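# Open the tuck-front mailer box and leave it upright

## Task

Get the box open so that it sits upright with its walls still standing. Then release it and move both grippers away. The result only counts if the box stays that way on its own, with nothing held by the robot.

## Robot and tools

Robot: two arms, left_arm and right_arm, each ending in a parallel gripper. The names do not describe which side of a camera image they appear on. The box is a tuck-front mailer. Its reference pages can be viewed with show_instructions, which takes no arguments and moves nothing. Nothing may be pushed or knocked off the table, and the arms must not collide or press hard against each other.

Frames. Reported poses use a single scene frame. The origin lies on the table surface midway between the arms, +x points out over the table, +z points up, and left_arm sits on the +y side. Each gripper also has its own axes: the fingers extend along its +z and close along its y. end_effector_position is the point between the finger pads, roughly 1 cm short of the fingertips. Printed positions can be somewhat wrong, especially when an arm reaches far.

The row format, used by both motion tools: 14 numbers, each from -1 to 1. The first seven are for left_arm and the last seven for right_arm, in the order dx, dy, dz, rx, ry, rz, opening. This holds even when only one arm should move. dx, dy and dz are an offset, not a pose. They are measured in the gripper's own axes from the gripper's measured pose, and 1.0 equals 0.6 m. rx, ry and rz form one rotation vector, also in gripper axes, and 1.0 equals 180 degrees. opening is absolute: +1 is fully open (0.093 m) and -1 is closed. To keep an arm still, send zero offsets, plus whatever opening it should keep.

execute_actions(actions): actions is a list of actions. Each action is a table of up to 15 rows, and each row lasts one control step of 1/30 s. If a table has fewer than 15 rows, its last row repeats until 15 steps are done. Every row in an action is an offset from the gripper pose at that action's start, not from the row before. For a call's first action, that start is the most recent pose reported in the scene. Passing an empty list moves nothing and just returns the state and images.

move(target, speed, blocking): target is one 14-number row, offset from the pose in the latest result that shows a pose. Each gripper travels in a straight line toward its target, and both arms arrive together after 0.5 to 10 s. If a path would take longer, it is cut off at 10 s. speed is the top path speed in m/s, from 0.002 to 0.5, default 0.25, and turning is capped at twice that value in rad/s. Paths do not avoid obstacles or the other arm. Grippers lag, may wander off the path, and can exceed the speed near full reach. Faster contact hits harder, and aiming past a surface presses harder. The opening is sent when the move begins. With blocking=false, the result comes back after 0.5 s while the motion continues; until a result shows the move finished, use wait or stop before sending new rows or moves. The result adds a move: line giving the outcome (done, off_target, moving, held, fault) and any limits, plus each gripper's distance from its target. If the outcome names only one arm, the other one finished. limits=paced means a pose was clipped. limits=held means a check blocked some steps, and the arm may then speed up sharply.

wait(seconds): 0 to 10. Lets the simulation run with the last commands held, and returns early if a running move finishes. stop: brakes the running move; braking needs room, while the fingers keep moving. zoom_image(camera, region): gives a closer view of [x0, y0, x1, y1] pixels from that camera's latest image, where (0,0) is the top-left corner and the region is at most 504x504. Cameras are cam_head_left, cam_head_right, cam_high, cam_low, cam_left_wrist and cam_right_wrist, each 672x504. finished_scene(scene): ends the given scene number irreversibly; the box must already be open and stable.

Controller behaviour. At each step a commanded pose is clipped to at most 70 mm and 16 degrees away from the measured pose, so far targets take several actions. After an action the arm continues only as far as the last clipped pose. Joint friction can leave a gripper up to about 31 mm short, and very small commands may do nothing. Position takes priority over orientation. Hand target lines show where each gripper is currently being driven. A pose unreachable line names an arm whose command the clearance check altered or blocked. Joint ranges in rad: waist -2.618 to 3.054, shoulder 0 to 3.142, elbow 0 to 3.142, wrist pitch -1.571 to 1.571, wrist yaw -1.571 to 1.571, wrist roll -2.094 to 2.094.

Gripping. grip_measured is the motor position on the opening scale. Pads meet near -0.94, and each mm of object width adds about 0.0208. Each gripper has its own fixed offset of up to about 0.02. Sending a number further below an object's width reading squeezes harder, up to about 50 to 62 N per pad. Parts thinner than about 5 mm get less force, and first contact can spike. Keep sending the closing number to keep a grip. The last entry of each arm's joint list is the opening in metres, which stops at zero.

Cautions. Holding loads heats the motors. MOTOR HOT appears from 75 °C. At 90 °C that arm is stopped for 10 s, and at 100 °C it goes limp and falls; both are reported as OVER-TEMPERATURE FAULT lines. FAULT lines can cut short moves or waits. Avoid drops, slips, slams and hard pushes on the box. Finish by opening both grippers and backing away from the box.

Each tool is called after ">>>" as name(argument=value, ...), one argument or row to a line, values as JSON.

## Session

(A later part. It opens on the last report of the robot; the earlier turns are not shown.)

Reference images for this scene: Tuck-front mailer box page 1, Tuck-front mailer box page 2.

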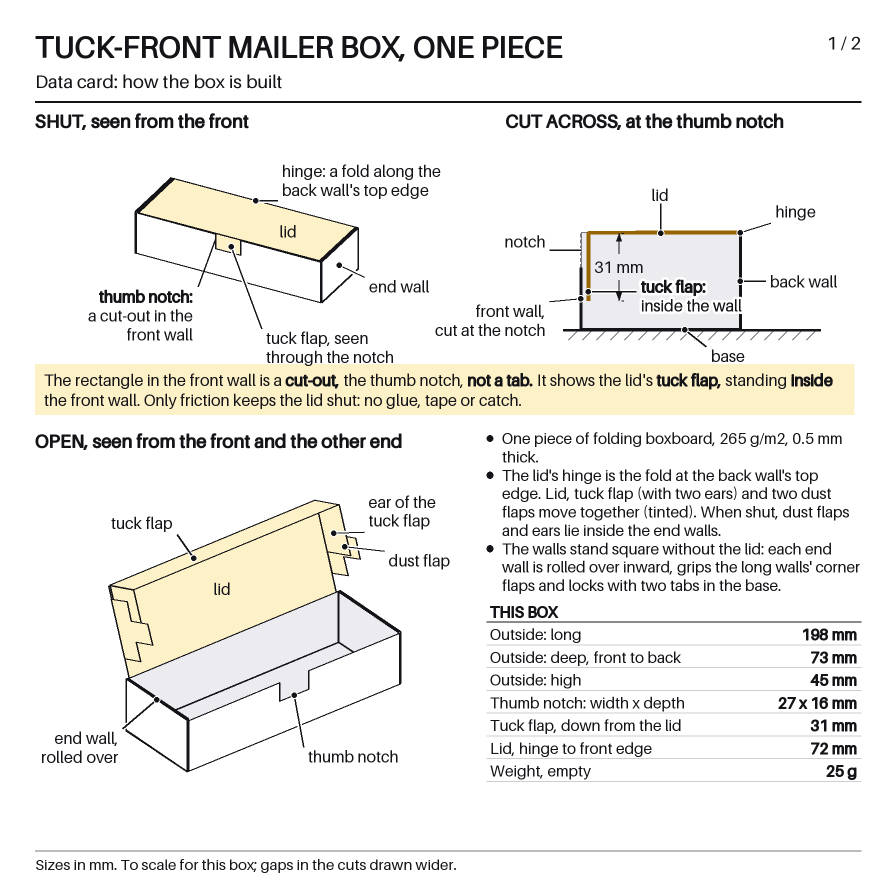

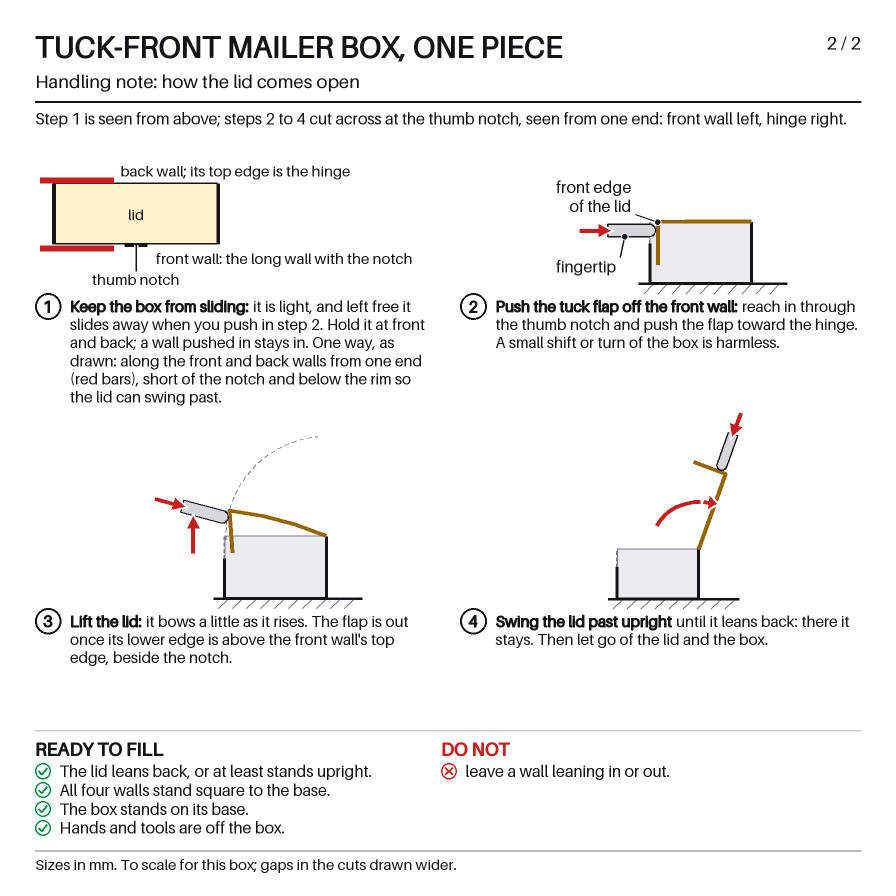

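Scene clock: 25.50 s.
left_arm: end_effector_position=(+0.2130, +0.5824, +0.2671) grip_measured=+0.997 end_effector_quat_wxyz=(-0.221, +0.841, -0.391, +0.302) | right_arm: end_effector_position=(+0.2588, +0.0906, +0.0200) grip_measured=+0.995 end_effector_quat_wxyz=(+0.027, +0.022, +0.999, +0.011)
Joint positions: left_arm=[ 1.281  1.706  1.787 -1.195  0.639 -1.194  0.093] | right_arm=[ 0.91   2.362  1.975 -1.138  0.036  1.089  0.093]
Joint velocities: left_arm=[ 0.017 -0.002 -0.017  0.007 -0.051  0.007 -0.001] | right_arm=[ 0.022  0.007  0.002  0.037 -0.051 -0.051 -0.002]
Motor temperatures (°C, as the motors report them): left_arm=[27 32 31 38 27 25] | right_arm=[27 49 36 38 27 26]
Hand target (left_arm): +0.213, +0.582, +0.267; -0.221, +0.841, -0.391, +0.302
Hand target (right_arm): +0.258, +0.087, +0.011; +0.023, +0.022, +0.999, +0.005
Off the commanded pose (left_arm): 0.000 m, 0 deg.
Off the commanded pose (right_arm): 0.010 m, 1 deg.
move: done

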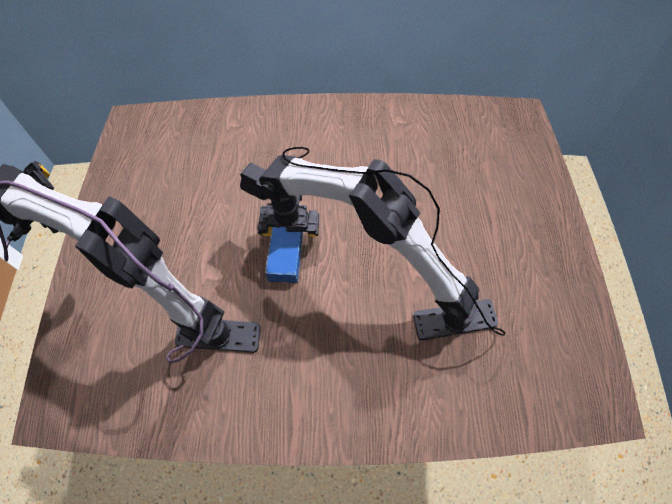

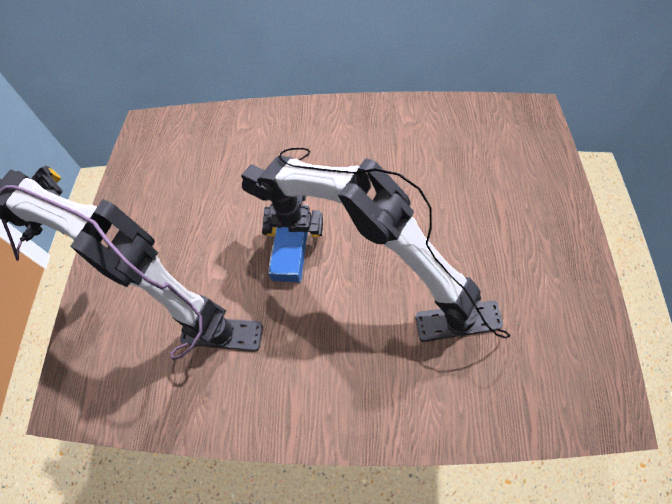

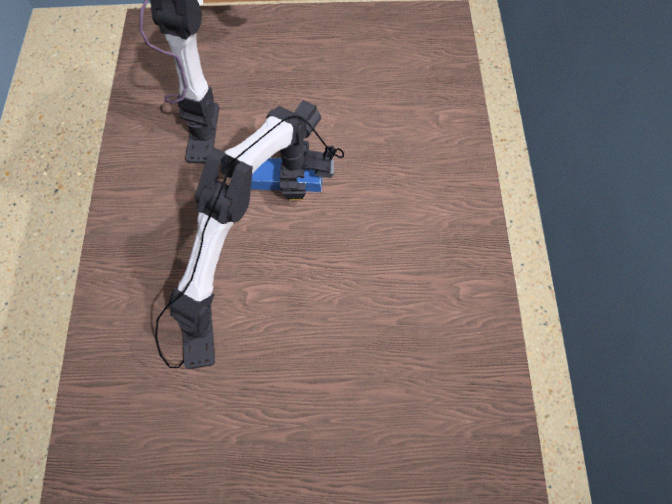

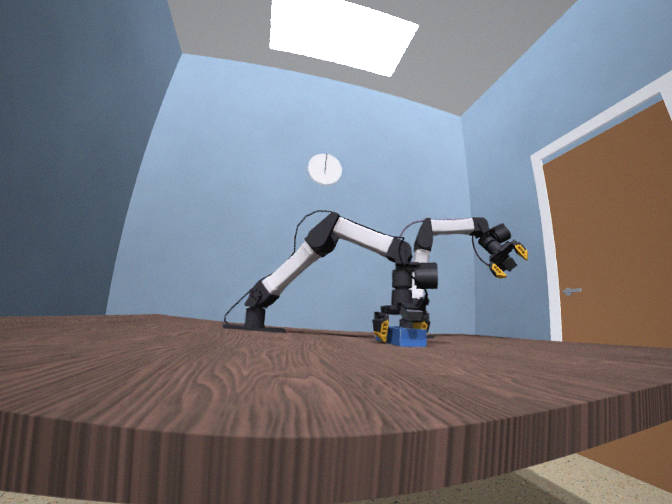

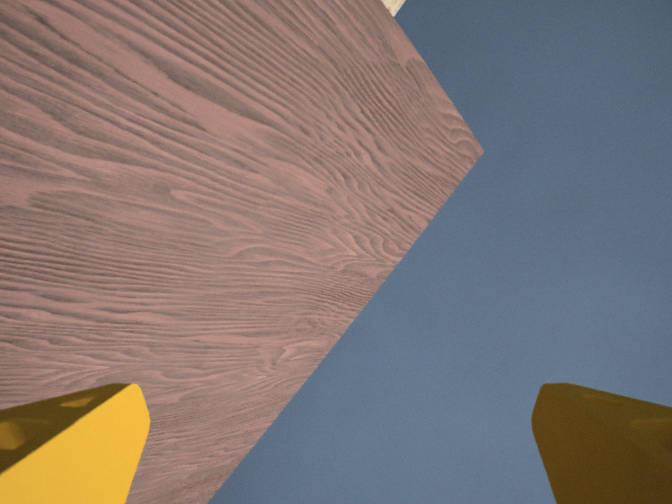

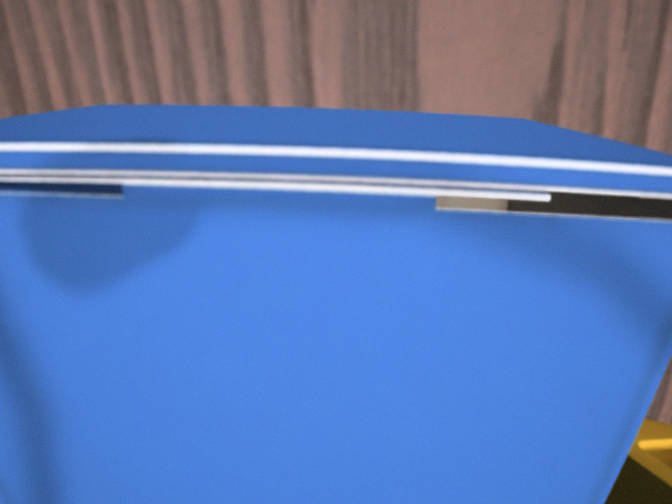

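>>> move(
  target=[0,0,0,0,0,0,1,0,0,0,0,0,0,0.55],
)

>>> move(
  target=[0,0,0,0,0,0,1,0,0,-0.05,0,0,0,0.55],
  speed=0.05,
)

>>> move(
  target=[0,0,0,0,0,0,1,-0.287,-0.26,0.0,0,0.012,-0.14,0.55],
  speed=0.1,
)

Scene clock: 29.17 s.
left_arm: end_effector_position=(+0.2130, +0.5824, +0.2671) grip_measured=+0.997 end_effector_quat_wxyz=(-0.221, +0.841, -0.391, +0.302) | right_arm: end_effector_position=(+0.2589, +0.0909, +0.0200) grip_measured=+0.555 end_effector_quat_wxyz=(+0.027, +0.022, +0.999, +0.012)
Joint positions: left_arm=[ 1.281  1.706  1.787 -1.195  0.639 -1.194  0.093] | right_arm=[ 0.91   2.362  1.975 -1.136  0.036  1.089  0.072]
Joint velocities: left_arm=[ 0.002  0.007 -0.007  0.007  0.037  0.007 -0.   ] | right_arm=[-0.007 -0.002 -0.002  0.081  0.037 -0.066 -0.001]
Motor temperatures (°C, as the motors report them): left_arm=[27 32 31 38 27 25] | right_arm=[27 50 36 38 27 26]
Hand target (left_arm): +0.213, +0.582, +0.267; -0.221, +0.841, -0.391, +0.302
Hand target (right_arm): +0.259, +0.091, +0.020; +0.027, +0.022, +0.999, +0.011
Off the commanded pose (left_arm): 0.000 m, 0 deg.
Off the commanded pose (right_arm): 0.000 m, 0 deg.
move: done

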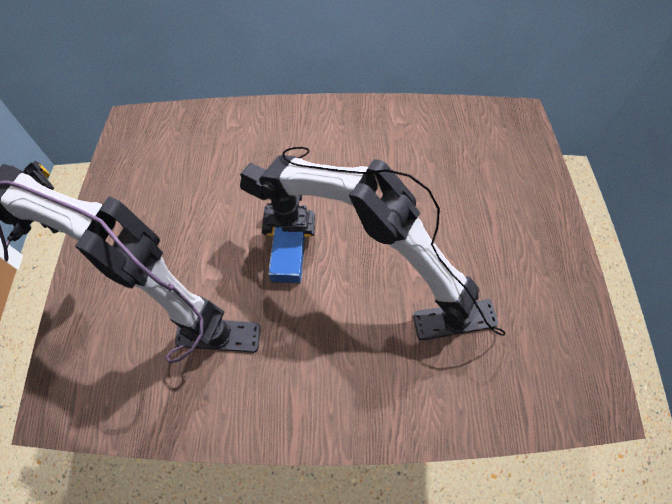

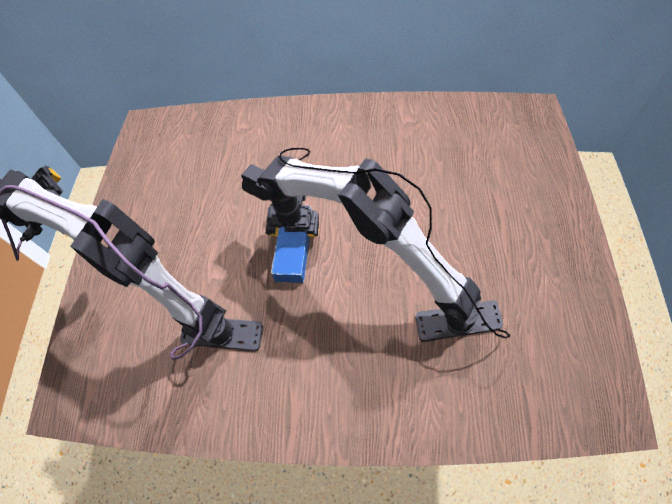

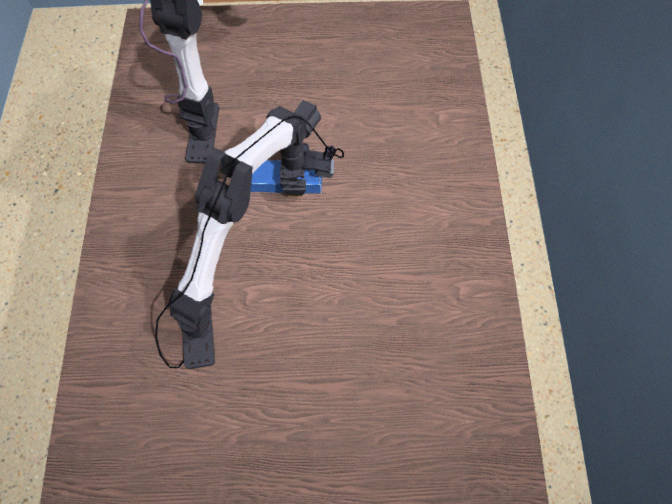

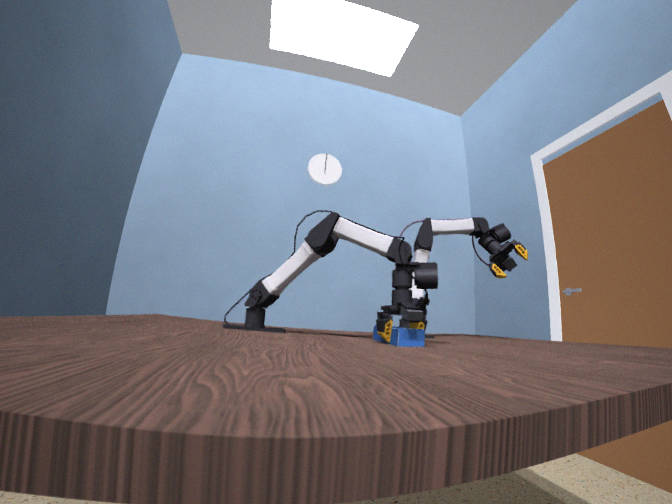

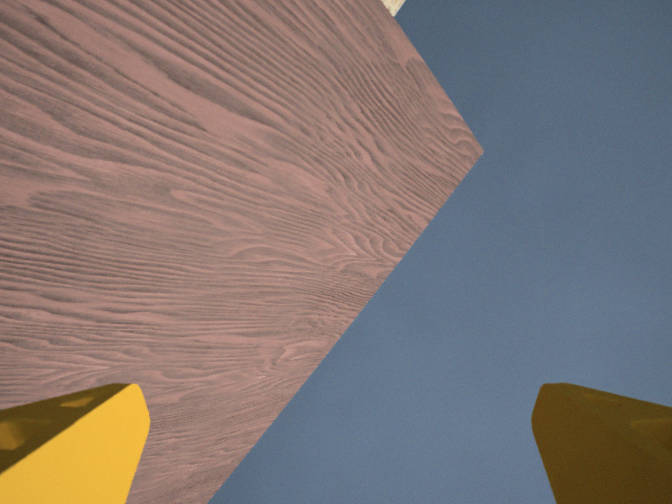

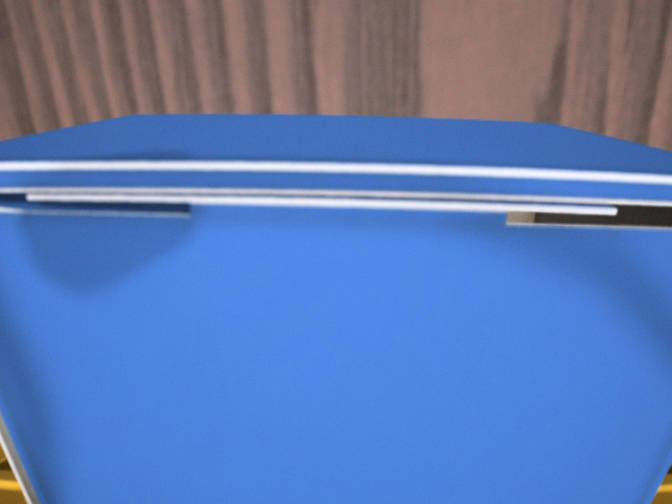

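Scene clock: 30.20 s.
left_arm: end_effector_position=(+0.2130, +0.5824, +0.2671) grip_measured=+0.997 end_effector_quat_wxyz=(-0.221, +0.841, -0.391, +0.302) | right_arm: end_effector_position=(+0.2557, +0.0854, +0.0360) grip_measured=+0.555 end_effector_quat_wxyz=(+0.020, +0.021, +1.000, -0.001)
Joint positions: left_arm=[ 1.281  1.706  1.787 -1.195  0.639 -1.194  0.093] | right_arm=[ 0.91   2.358  2.032 -1.228  0.036  1.089  0.072]
Joint velocities: left_arm=[ 0.002 -0.002  0.002 -0.007  0.051 -0.022 -0.   ] | right_arm=[ 0.007 -0.007  0.007 -0.037 -0.022  0.007  0.   ]
Motor temperatures (°C, as the motors report them): left_arm=[27 32 31 38 27 25] | right_arm=[27 51 36 38 27 26]
Hand target (left_arm): +0.213, +0.582, +0.267; -0.221, +0.841, -0.391, +0.302
Hand target (right_arm): +0.258, +0.090, +0.050; +0.027, +0.022, +0.999, +0.012
Off the commanded pose (left_arm): 0.000 m, 0 deg.
Off the commanded pose (right_arm): 0.015 m, 2 deg.
move: off_target (right_arm)

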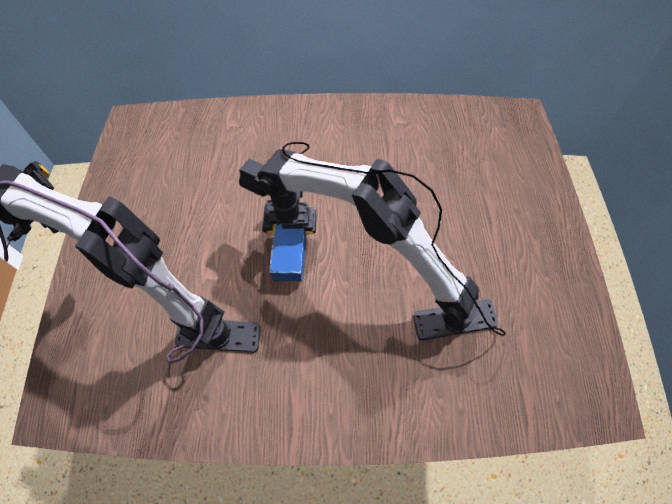

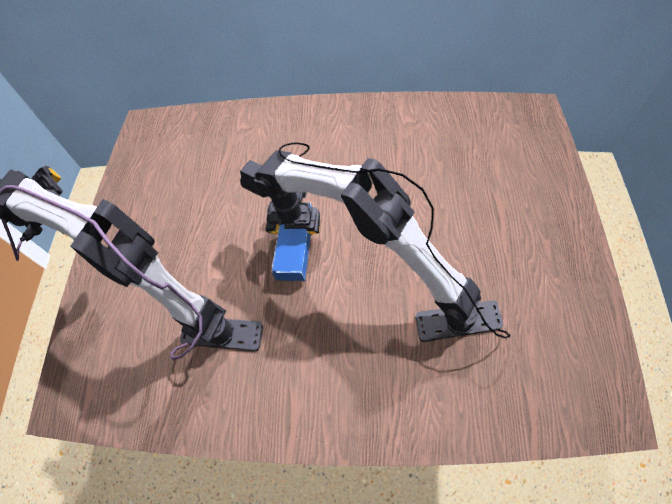

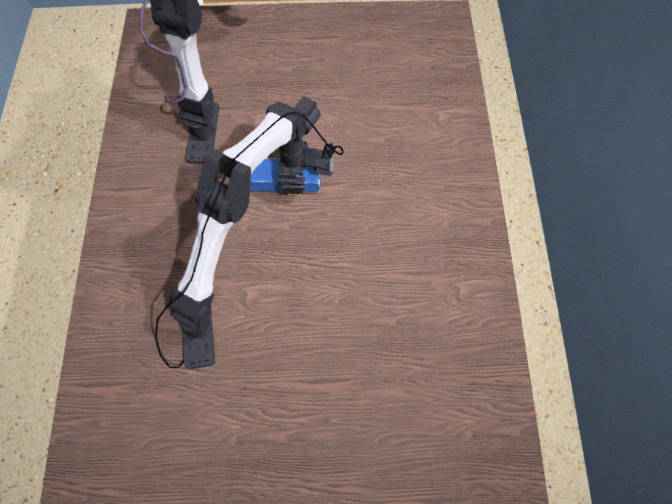

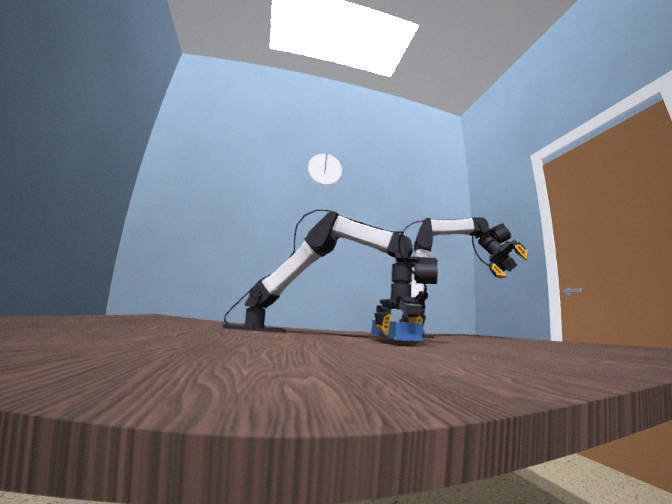

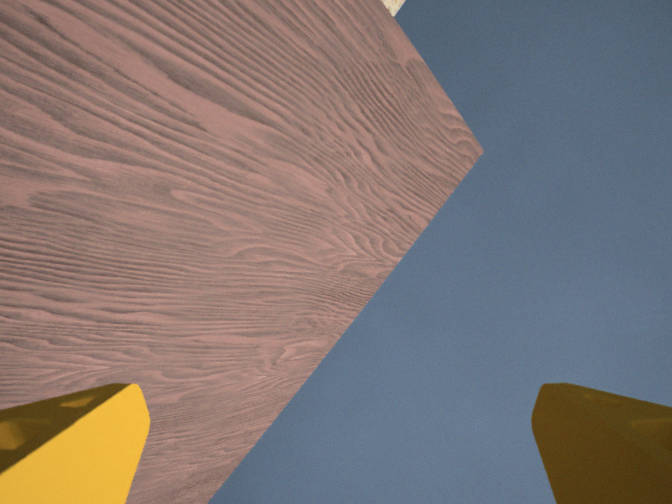

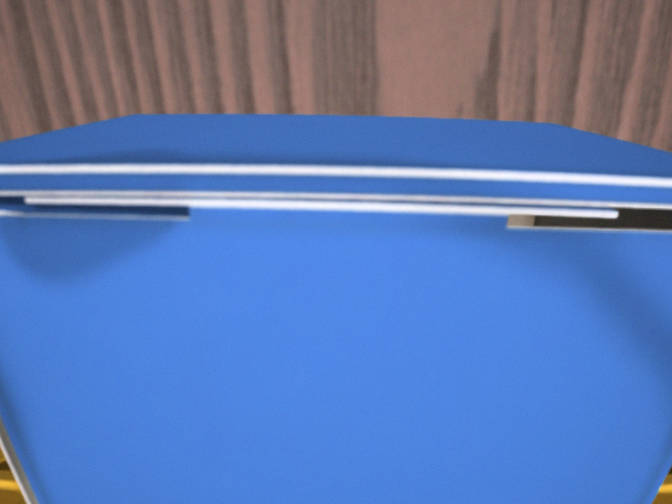

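Scene clock: 33.03 s.
left_arm: end_effector_position=(+0.2130, +0.5824, +0.2671) grip_measured=+0.997 end_effector_quat_wxyz=(-0.221, +0.841, -0.391, +0.302) | right_arm: end_effector_position=(+0.4212, -0.0784, +0.0395) grip_measured=+0.555 end_effector_quat_wxyz=(-0.001, -0.191, +0.981, -0.012)
Joint positions: left_arm=[ 1.281  1.706  1.787 -1.195  0.639 -1.194  0.093] | right_arm=[ 0.398  2.403  2.126 -1.303  0.023  0.149  0.072]
Joint velocities: left_arm=[-0.002  0.007 -0.017 -0.022 -0.051 -0.007  0.   ] | right_arm=[ 0.012  0.002 -0.007  0.007 -0.037  0.11   0.001]
Motor temperatures (°C, as the motors report them): left_arm=[27 32 32 38 27 25] | right_arm=[27 52 37 37 27 26]
Hand target (left_arm): +0.213, +0.582, +0.267; -0.221, +0.841, -0.391, +0.302
Hand target (right_arm): +0.424, -0.076, +0.042; +0.001, -0.197, +0.980, -0.009
Off the commanded pose (left_arm): 0.000 m, 0 deg.
Off the commanded pose (right_arm): 0.004 m, 1 deg.
move: done

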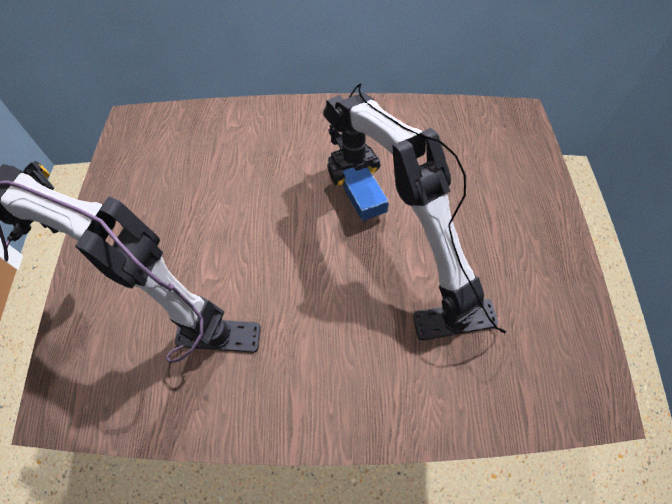

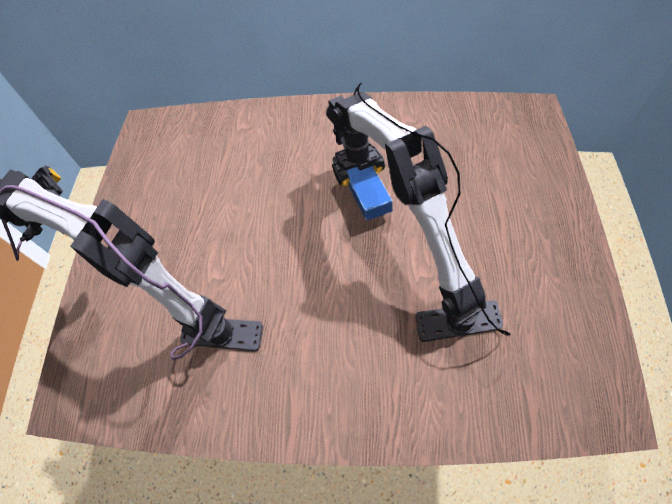

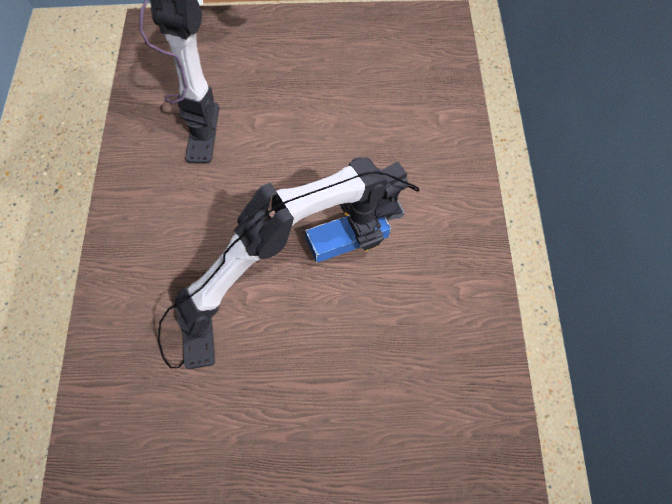

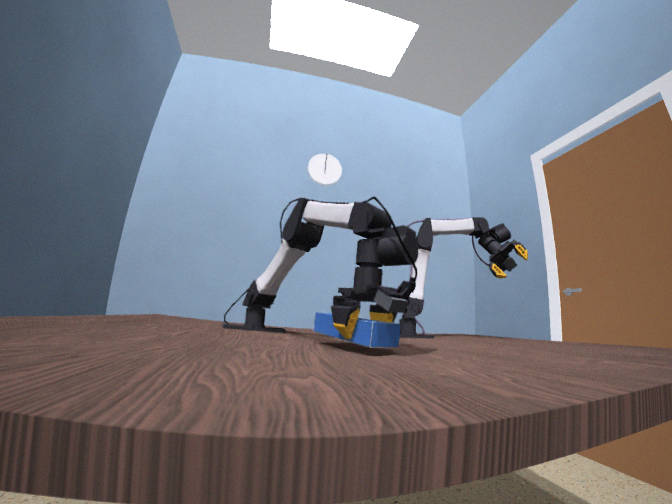

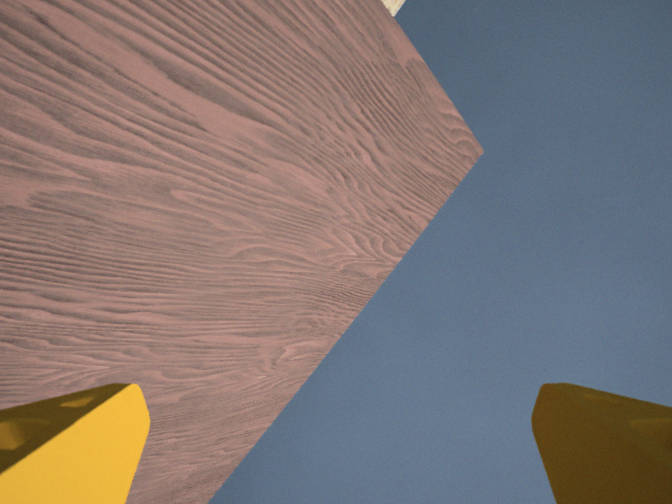

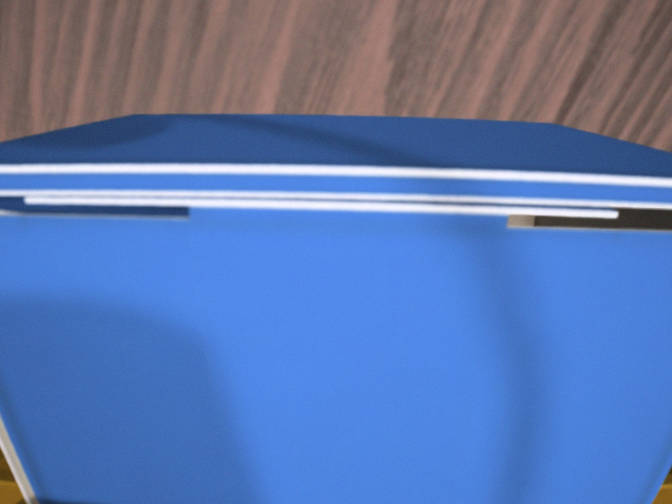

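>>> move(
  target=[0,0,0,0,0,0,1,-0.04,0,0.043,0,0,0,0.55],
  speed=0.025,
)

>>> move(
  target=[0,0,0,0,0,0,1,0,0,0,0,0,0,1],
)

>>> move(
  target=[0,0,0,0,0,0,1,0.19,0,-0.02,0,0,0,1],
  speed=0.06,
)

Scene clock: 37.13 s.
left_arm: end_effector_position=(+0.2130, +0.5824, +0.2671) grip_measured=+0.997 end_effector_quat_wxyz=(-0.221, +0.841, -0.391, +0.302) | right_arm: end_effector_position=(+0.4375, -0.0684, +0.0201) grip_measured=+0.555 end_effector_quat_wxyz=(-0.001, -0.193, +0.981, -0.012)
Joint positions: left_arm=[ 1.281  1.706  1.787 -1.195  0.639 -1.194  0.093] | right_arm=[ 0.398  2.519  2.259 -1.321  0.021  0.146  0.072]
Joint velocities: left_arm=[ 0.007  0.007  0.002  0.022 -0.007 -0.022 -0.   ] | right_arm=[ 0.007 -0.002  0.002 -0.051 -0.051  0.037  0.001]
Motor temperatures (°C, as the motors report them): left_arm=[27 32 32 38 27 25] | right_arm=[27 54 37 37 27 26]
Hand target (left_arm): +0.213, +0.582, +0.267; -0.221, +0.841, -0.391, +0.302
Hand target (right_arm): +0.443, -0.070, +0.013; -0.000, -0.192, +0.981, -0.012
Off the commanded pose (left_arm): 0.000 m, 0 deg.
Off the commanded pose (right_arm): 0.009 m, 0 deg.
move: done

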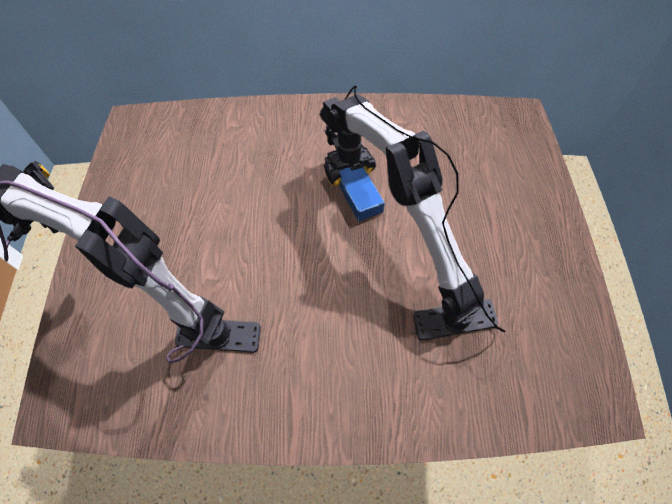

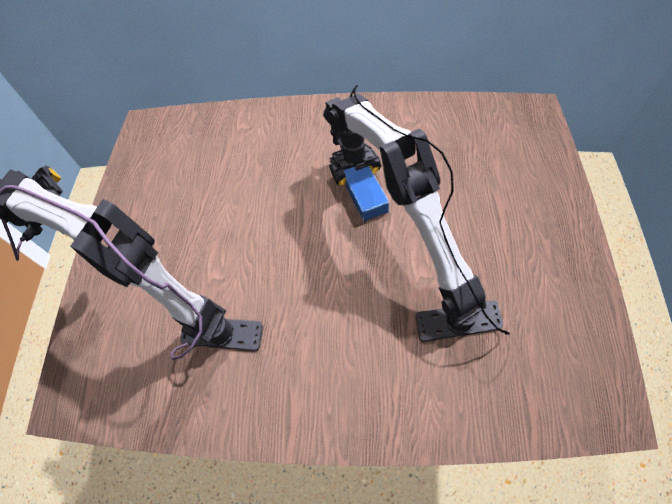

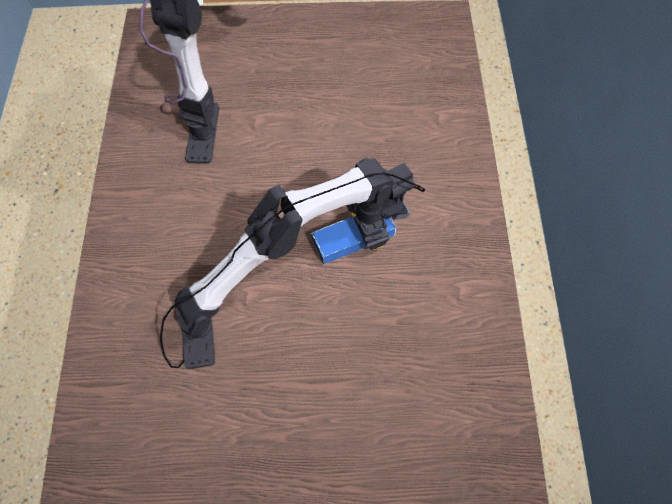

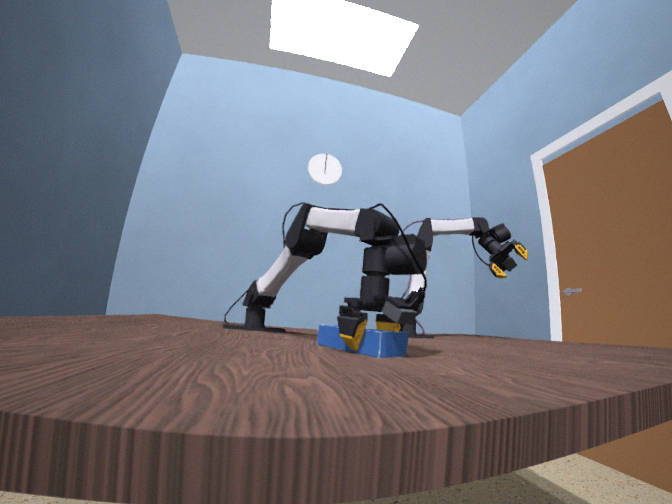

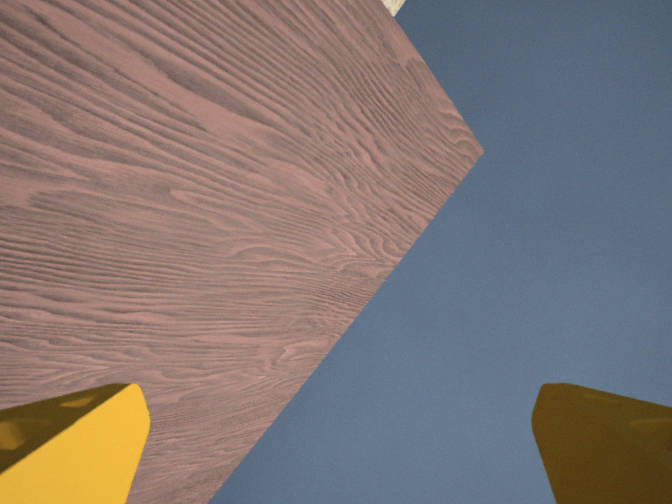

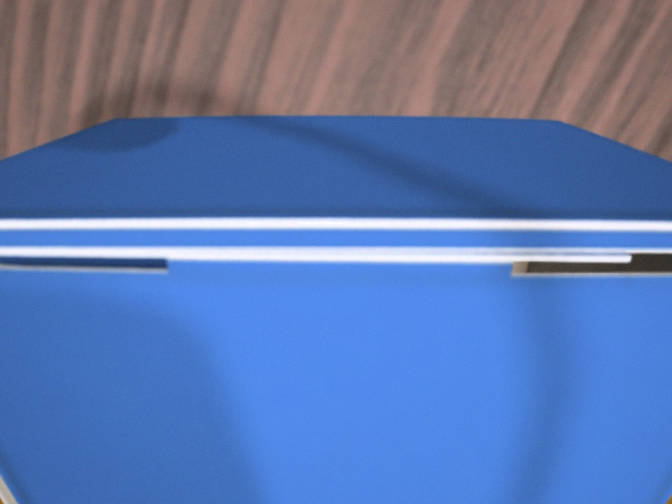

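Scene clock: 37.63 s.
left_arm: end_effector_position=(+0.2130, +0.5824, +0.2671) grip_measured=+0.997 end_effector_quat_wxyz=(-0.221, +0.841, -0.391, +0.302) | right_arm: end_effector_position=(+0.4374, -0.0684, +0.0201) grip_measured=+0.992 end_effector_quat_wxyz=(-0.002, -0.193, +0.981, -0.012)
Joint positions: left_arm=[ 1.281  1.706  1.787 -1.195  0.639 -1.194  0.093] | right_arm=[ 0.398  2.519  2.259 -1.322  0.021  0.146  0.093]
Joint velocities: left_arm=[-0.007 -0.012 -0.022  0.051 -0.007  0.037 -0.   ] | right_arm=[-0.002 -0.017  0.012 -0.037  0.022  0.095 -0.001]
Motor temperatures (°C, as the motors report them): left_arm=[27 32 32 38 27 25] | right_arm=[27 54 37 37 27 26]
Hand target (left_arm): +0.213, +0.582, +0.267; -0.221, +0.841, -0.391, +0.302
Hand target (right_arm): +0.437, -0.068, +0.020; -0.002, -0.193, +0.981, -0.012
Off the commanded pose (left_arm): 0.000 m, 0 deg.
Off the commanded pose (right_arm): 0.000 m, 0 deg.
move: done

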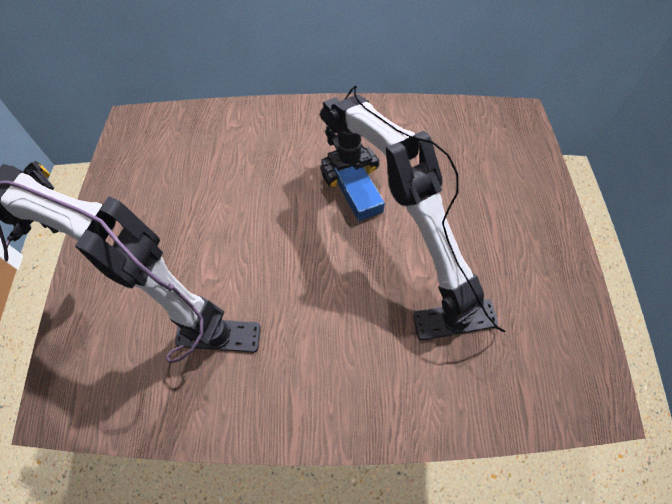

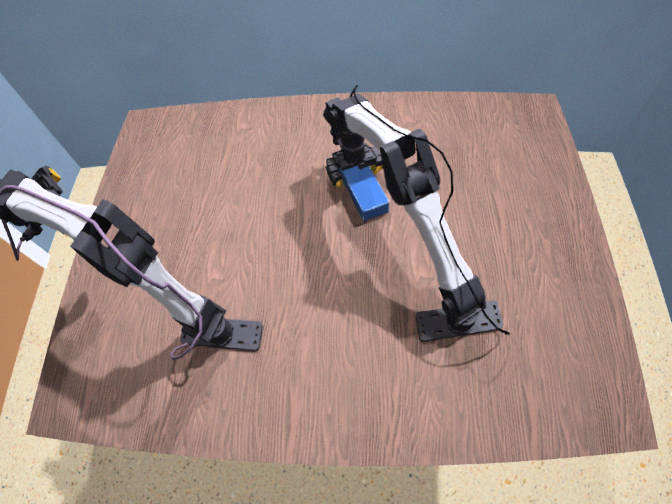

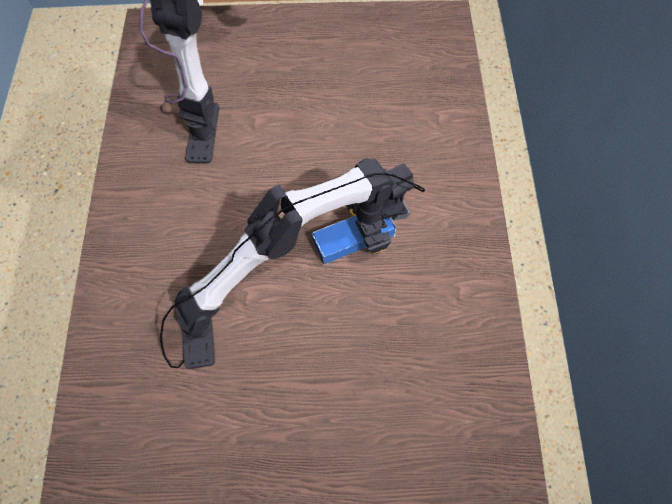

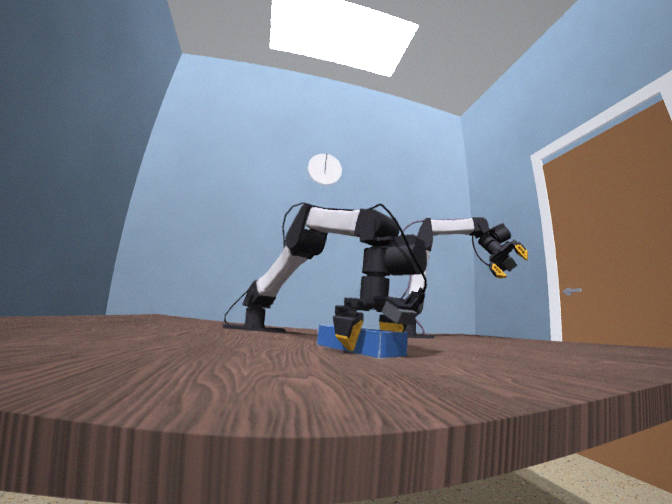

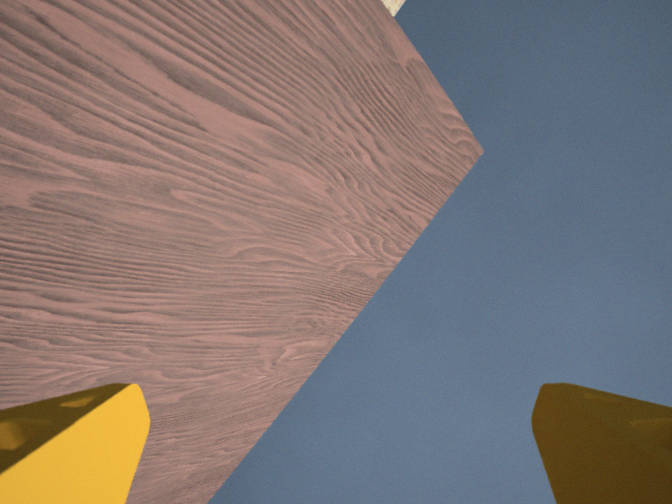

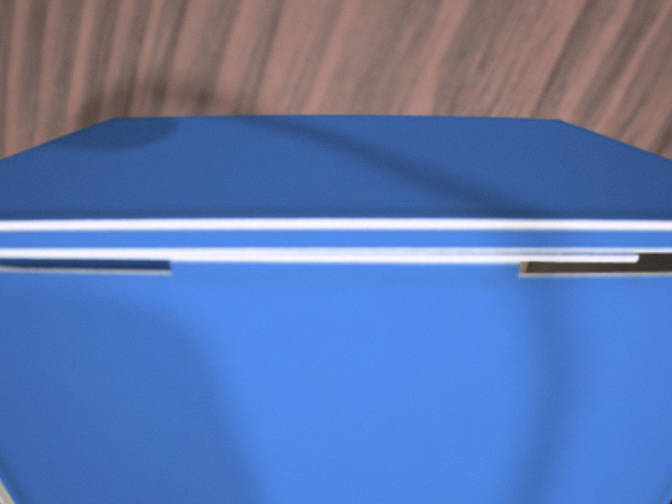

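Scene clock: 39.83 s.
left_arm: end_effector_position=(+0.2130, +0.5824, +0.2671) grip_measured=+0.997 end_effector_quat_wxyz=(-0.221, +0.841, -0.391, +0.302) | right_arm: end_effector_position=(+0.3355, -0.1151, +0.0339) grip_measured=+0.992 end_effector_quat_wxyz=(-0.006, -0.194, +0.981, -0.014)
Joint positions: left_arm=[ 1.281  1.706  1.787 -1.195  0.639 -1.194  0.093] | right_arm=[ 0.429  2.029  1.491 -1.055  0.021  0.176  0.093]
Joint velocities: left_arm=[ 0.002  0.002 -0.017  0.066 -0.037 -0.051  0.001] | right_arm=[ 0.017  0.002  0.017  0.022 -0.037  0.022  0.001]
Motor temperatures (°C, as the motors report them): left_arm=[27 33 32 38 27 25] | right_arm=[27 55 37 37 27 26]
Hand target (left_arm): +0.213, +0.582, +0.267; -0.221, +0.841, -0.391, +0.302
Hand target (right_arm): +0.332, -0.113, +0.034; -0.002, -0.193, +0.981, -0.011
Off the commanded pose (left_arm): 0.000 m, 0 deg.
Off the commanded pose (right_arm): 0.005 m, 1 deg.
move: done

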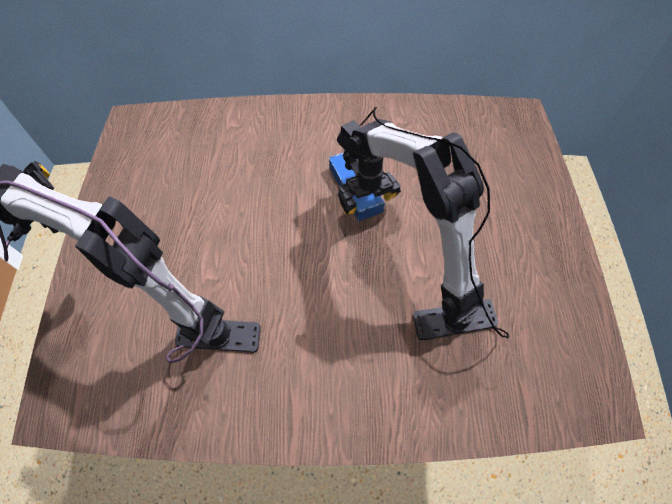

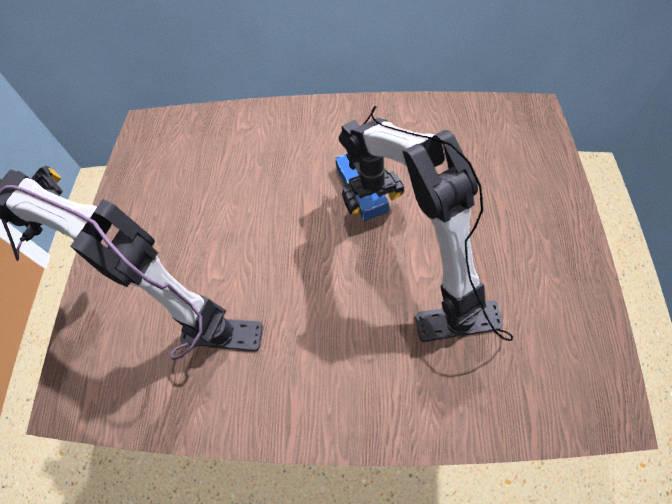

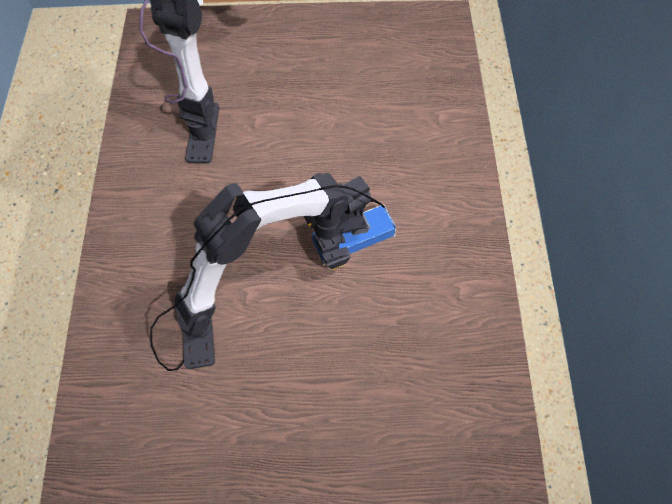

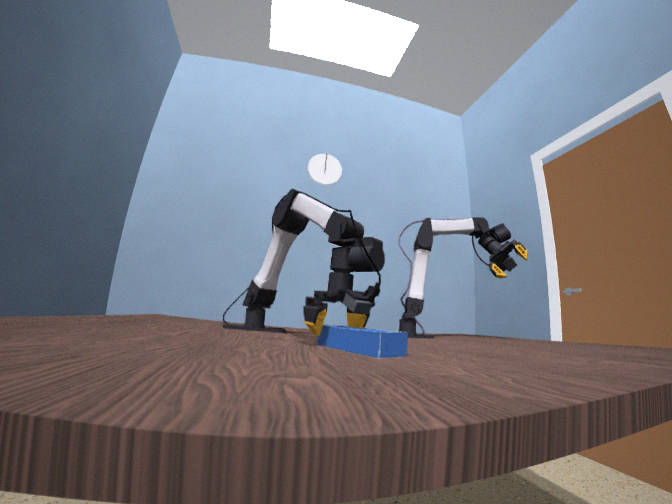

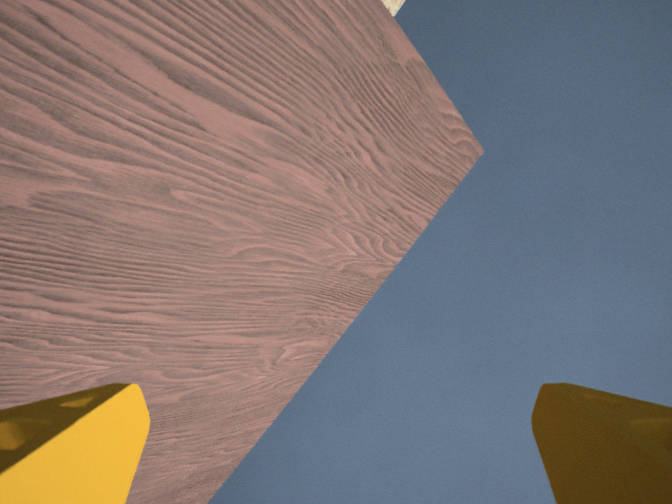

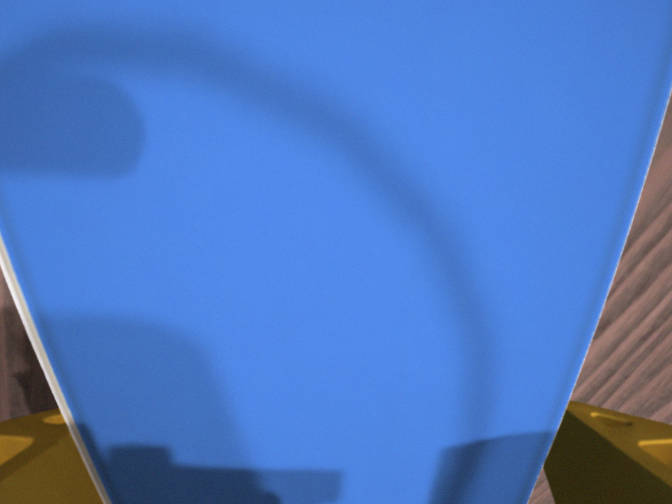

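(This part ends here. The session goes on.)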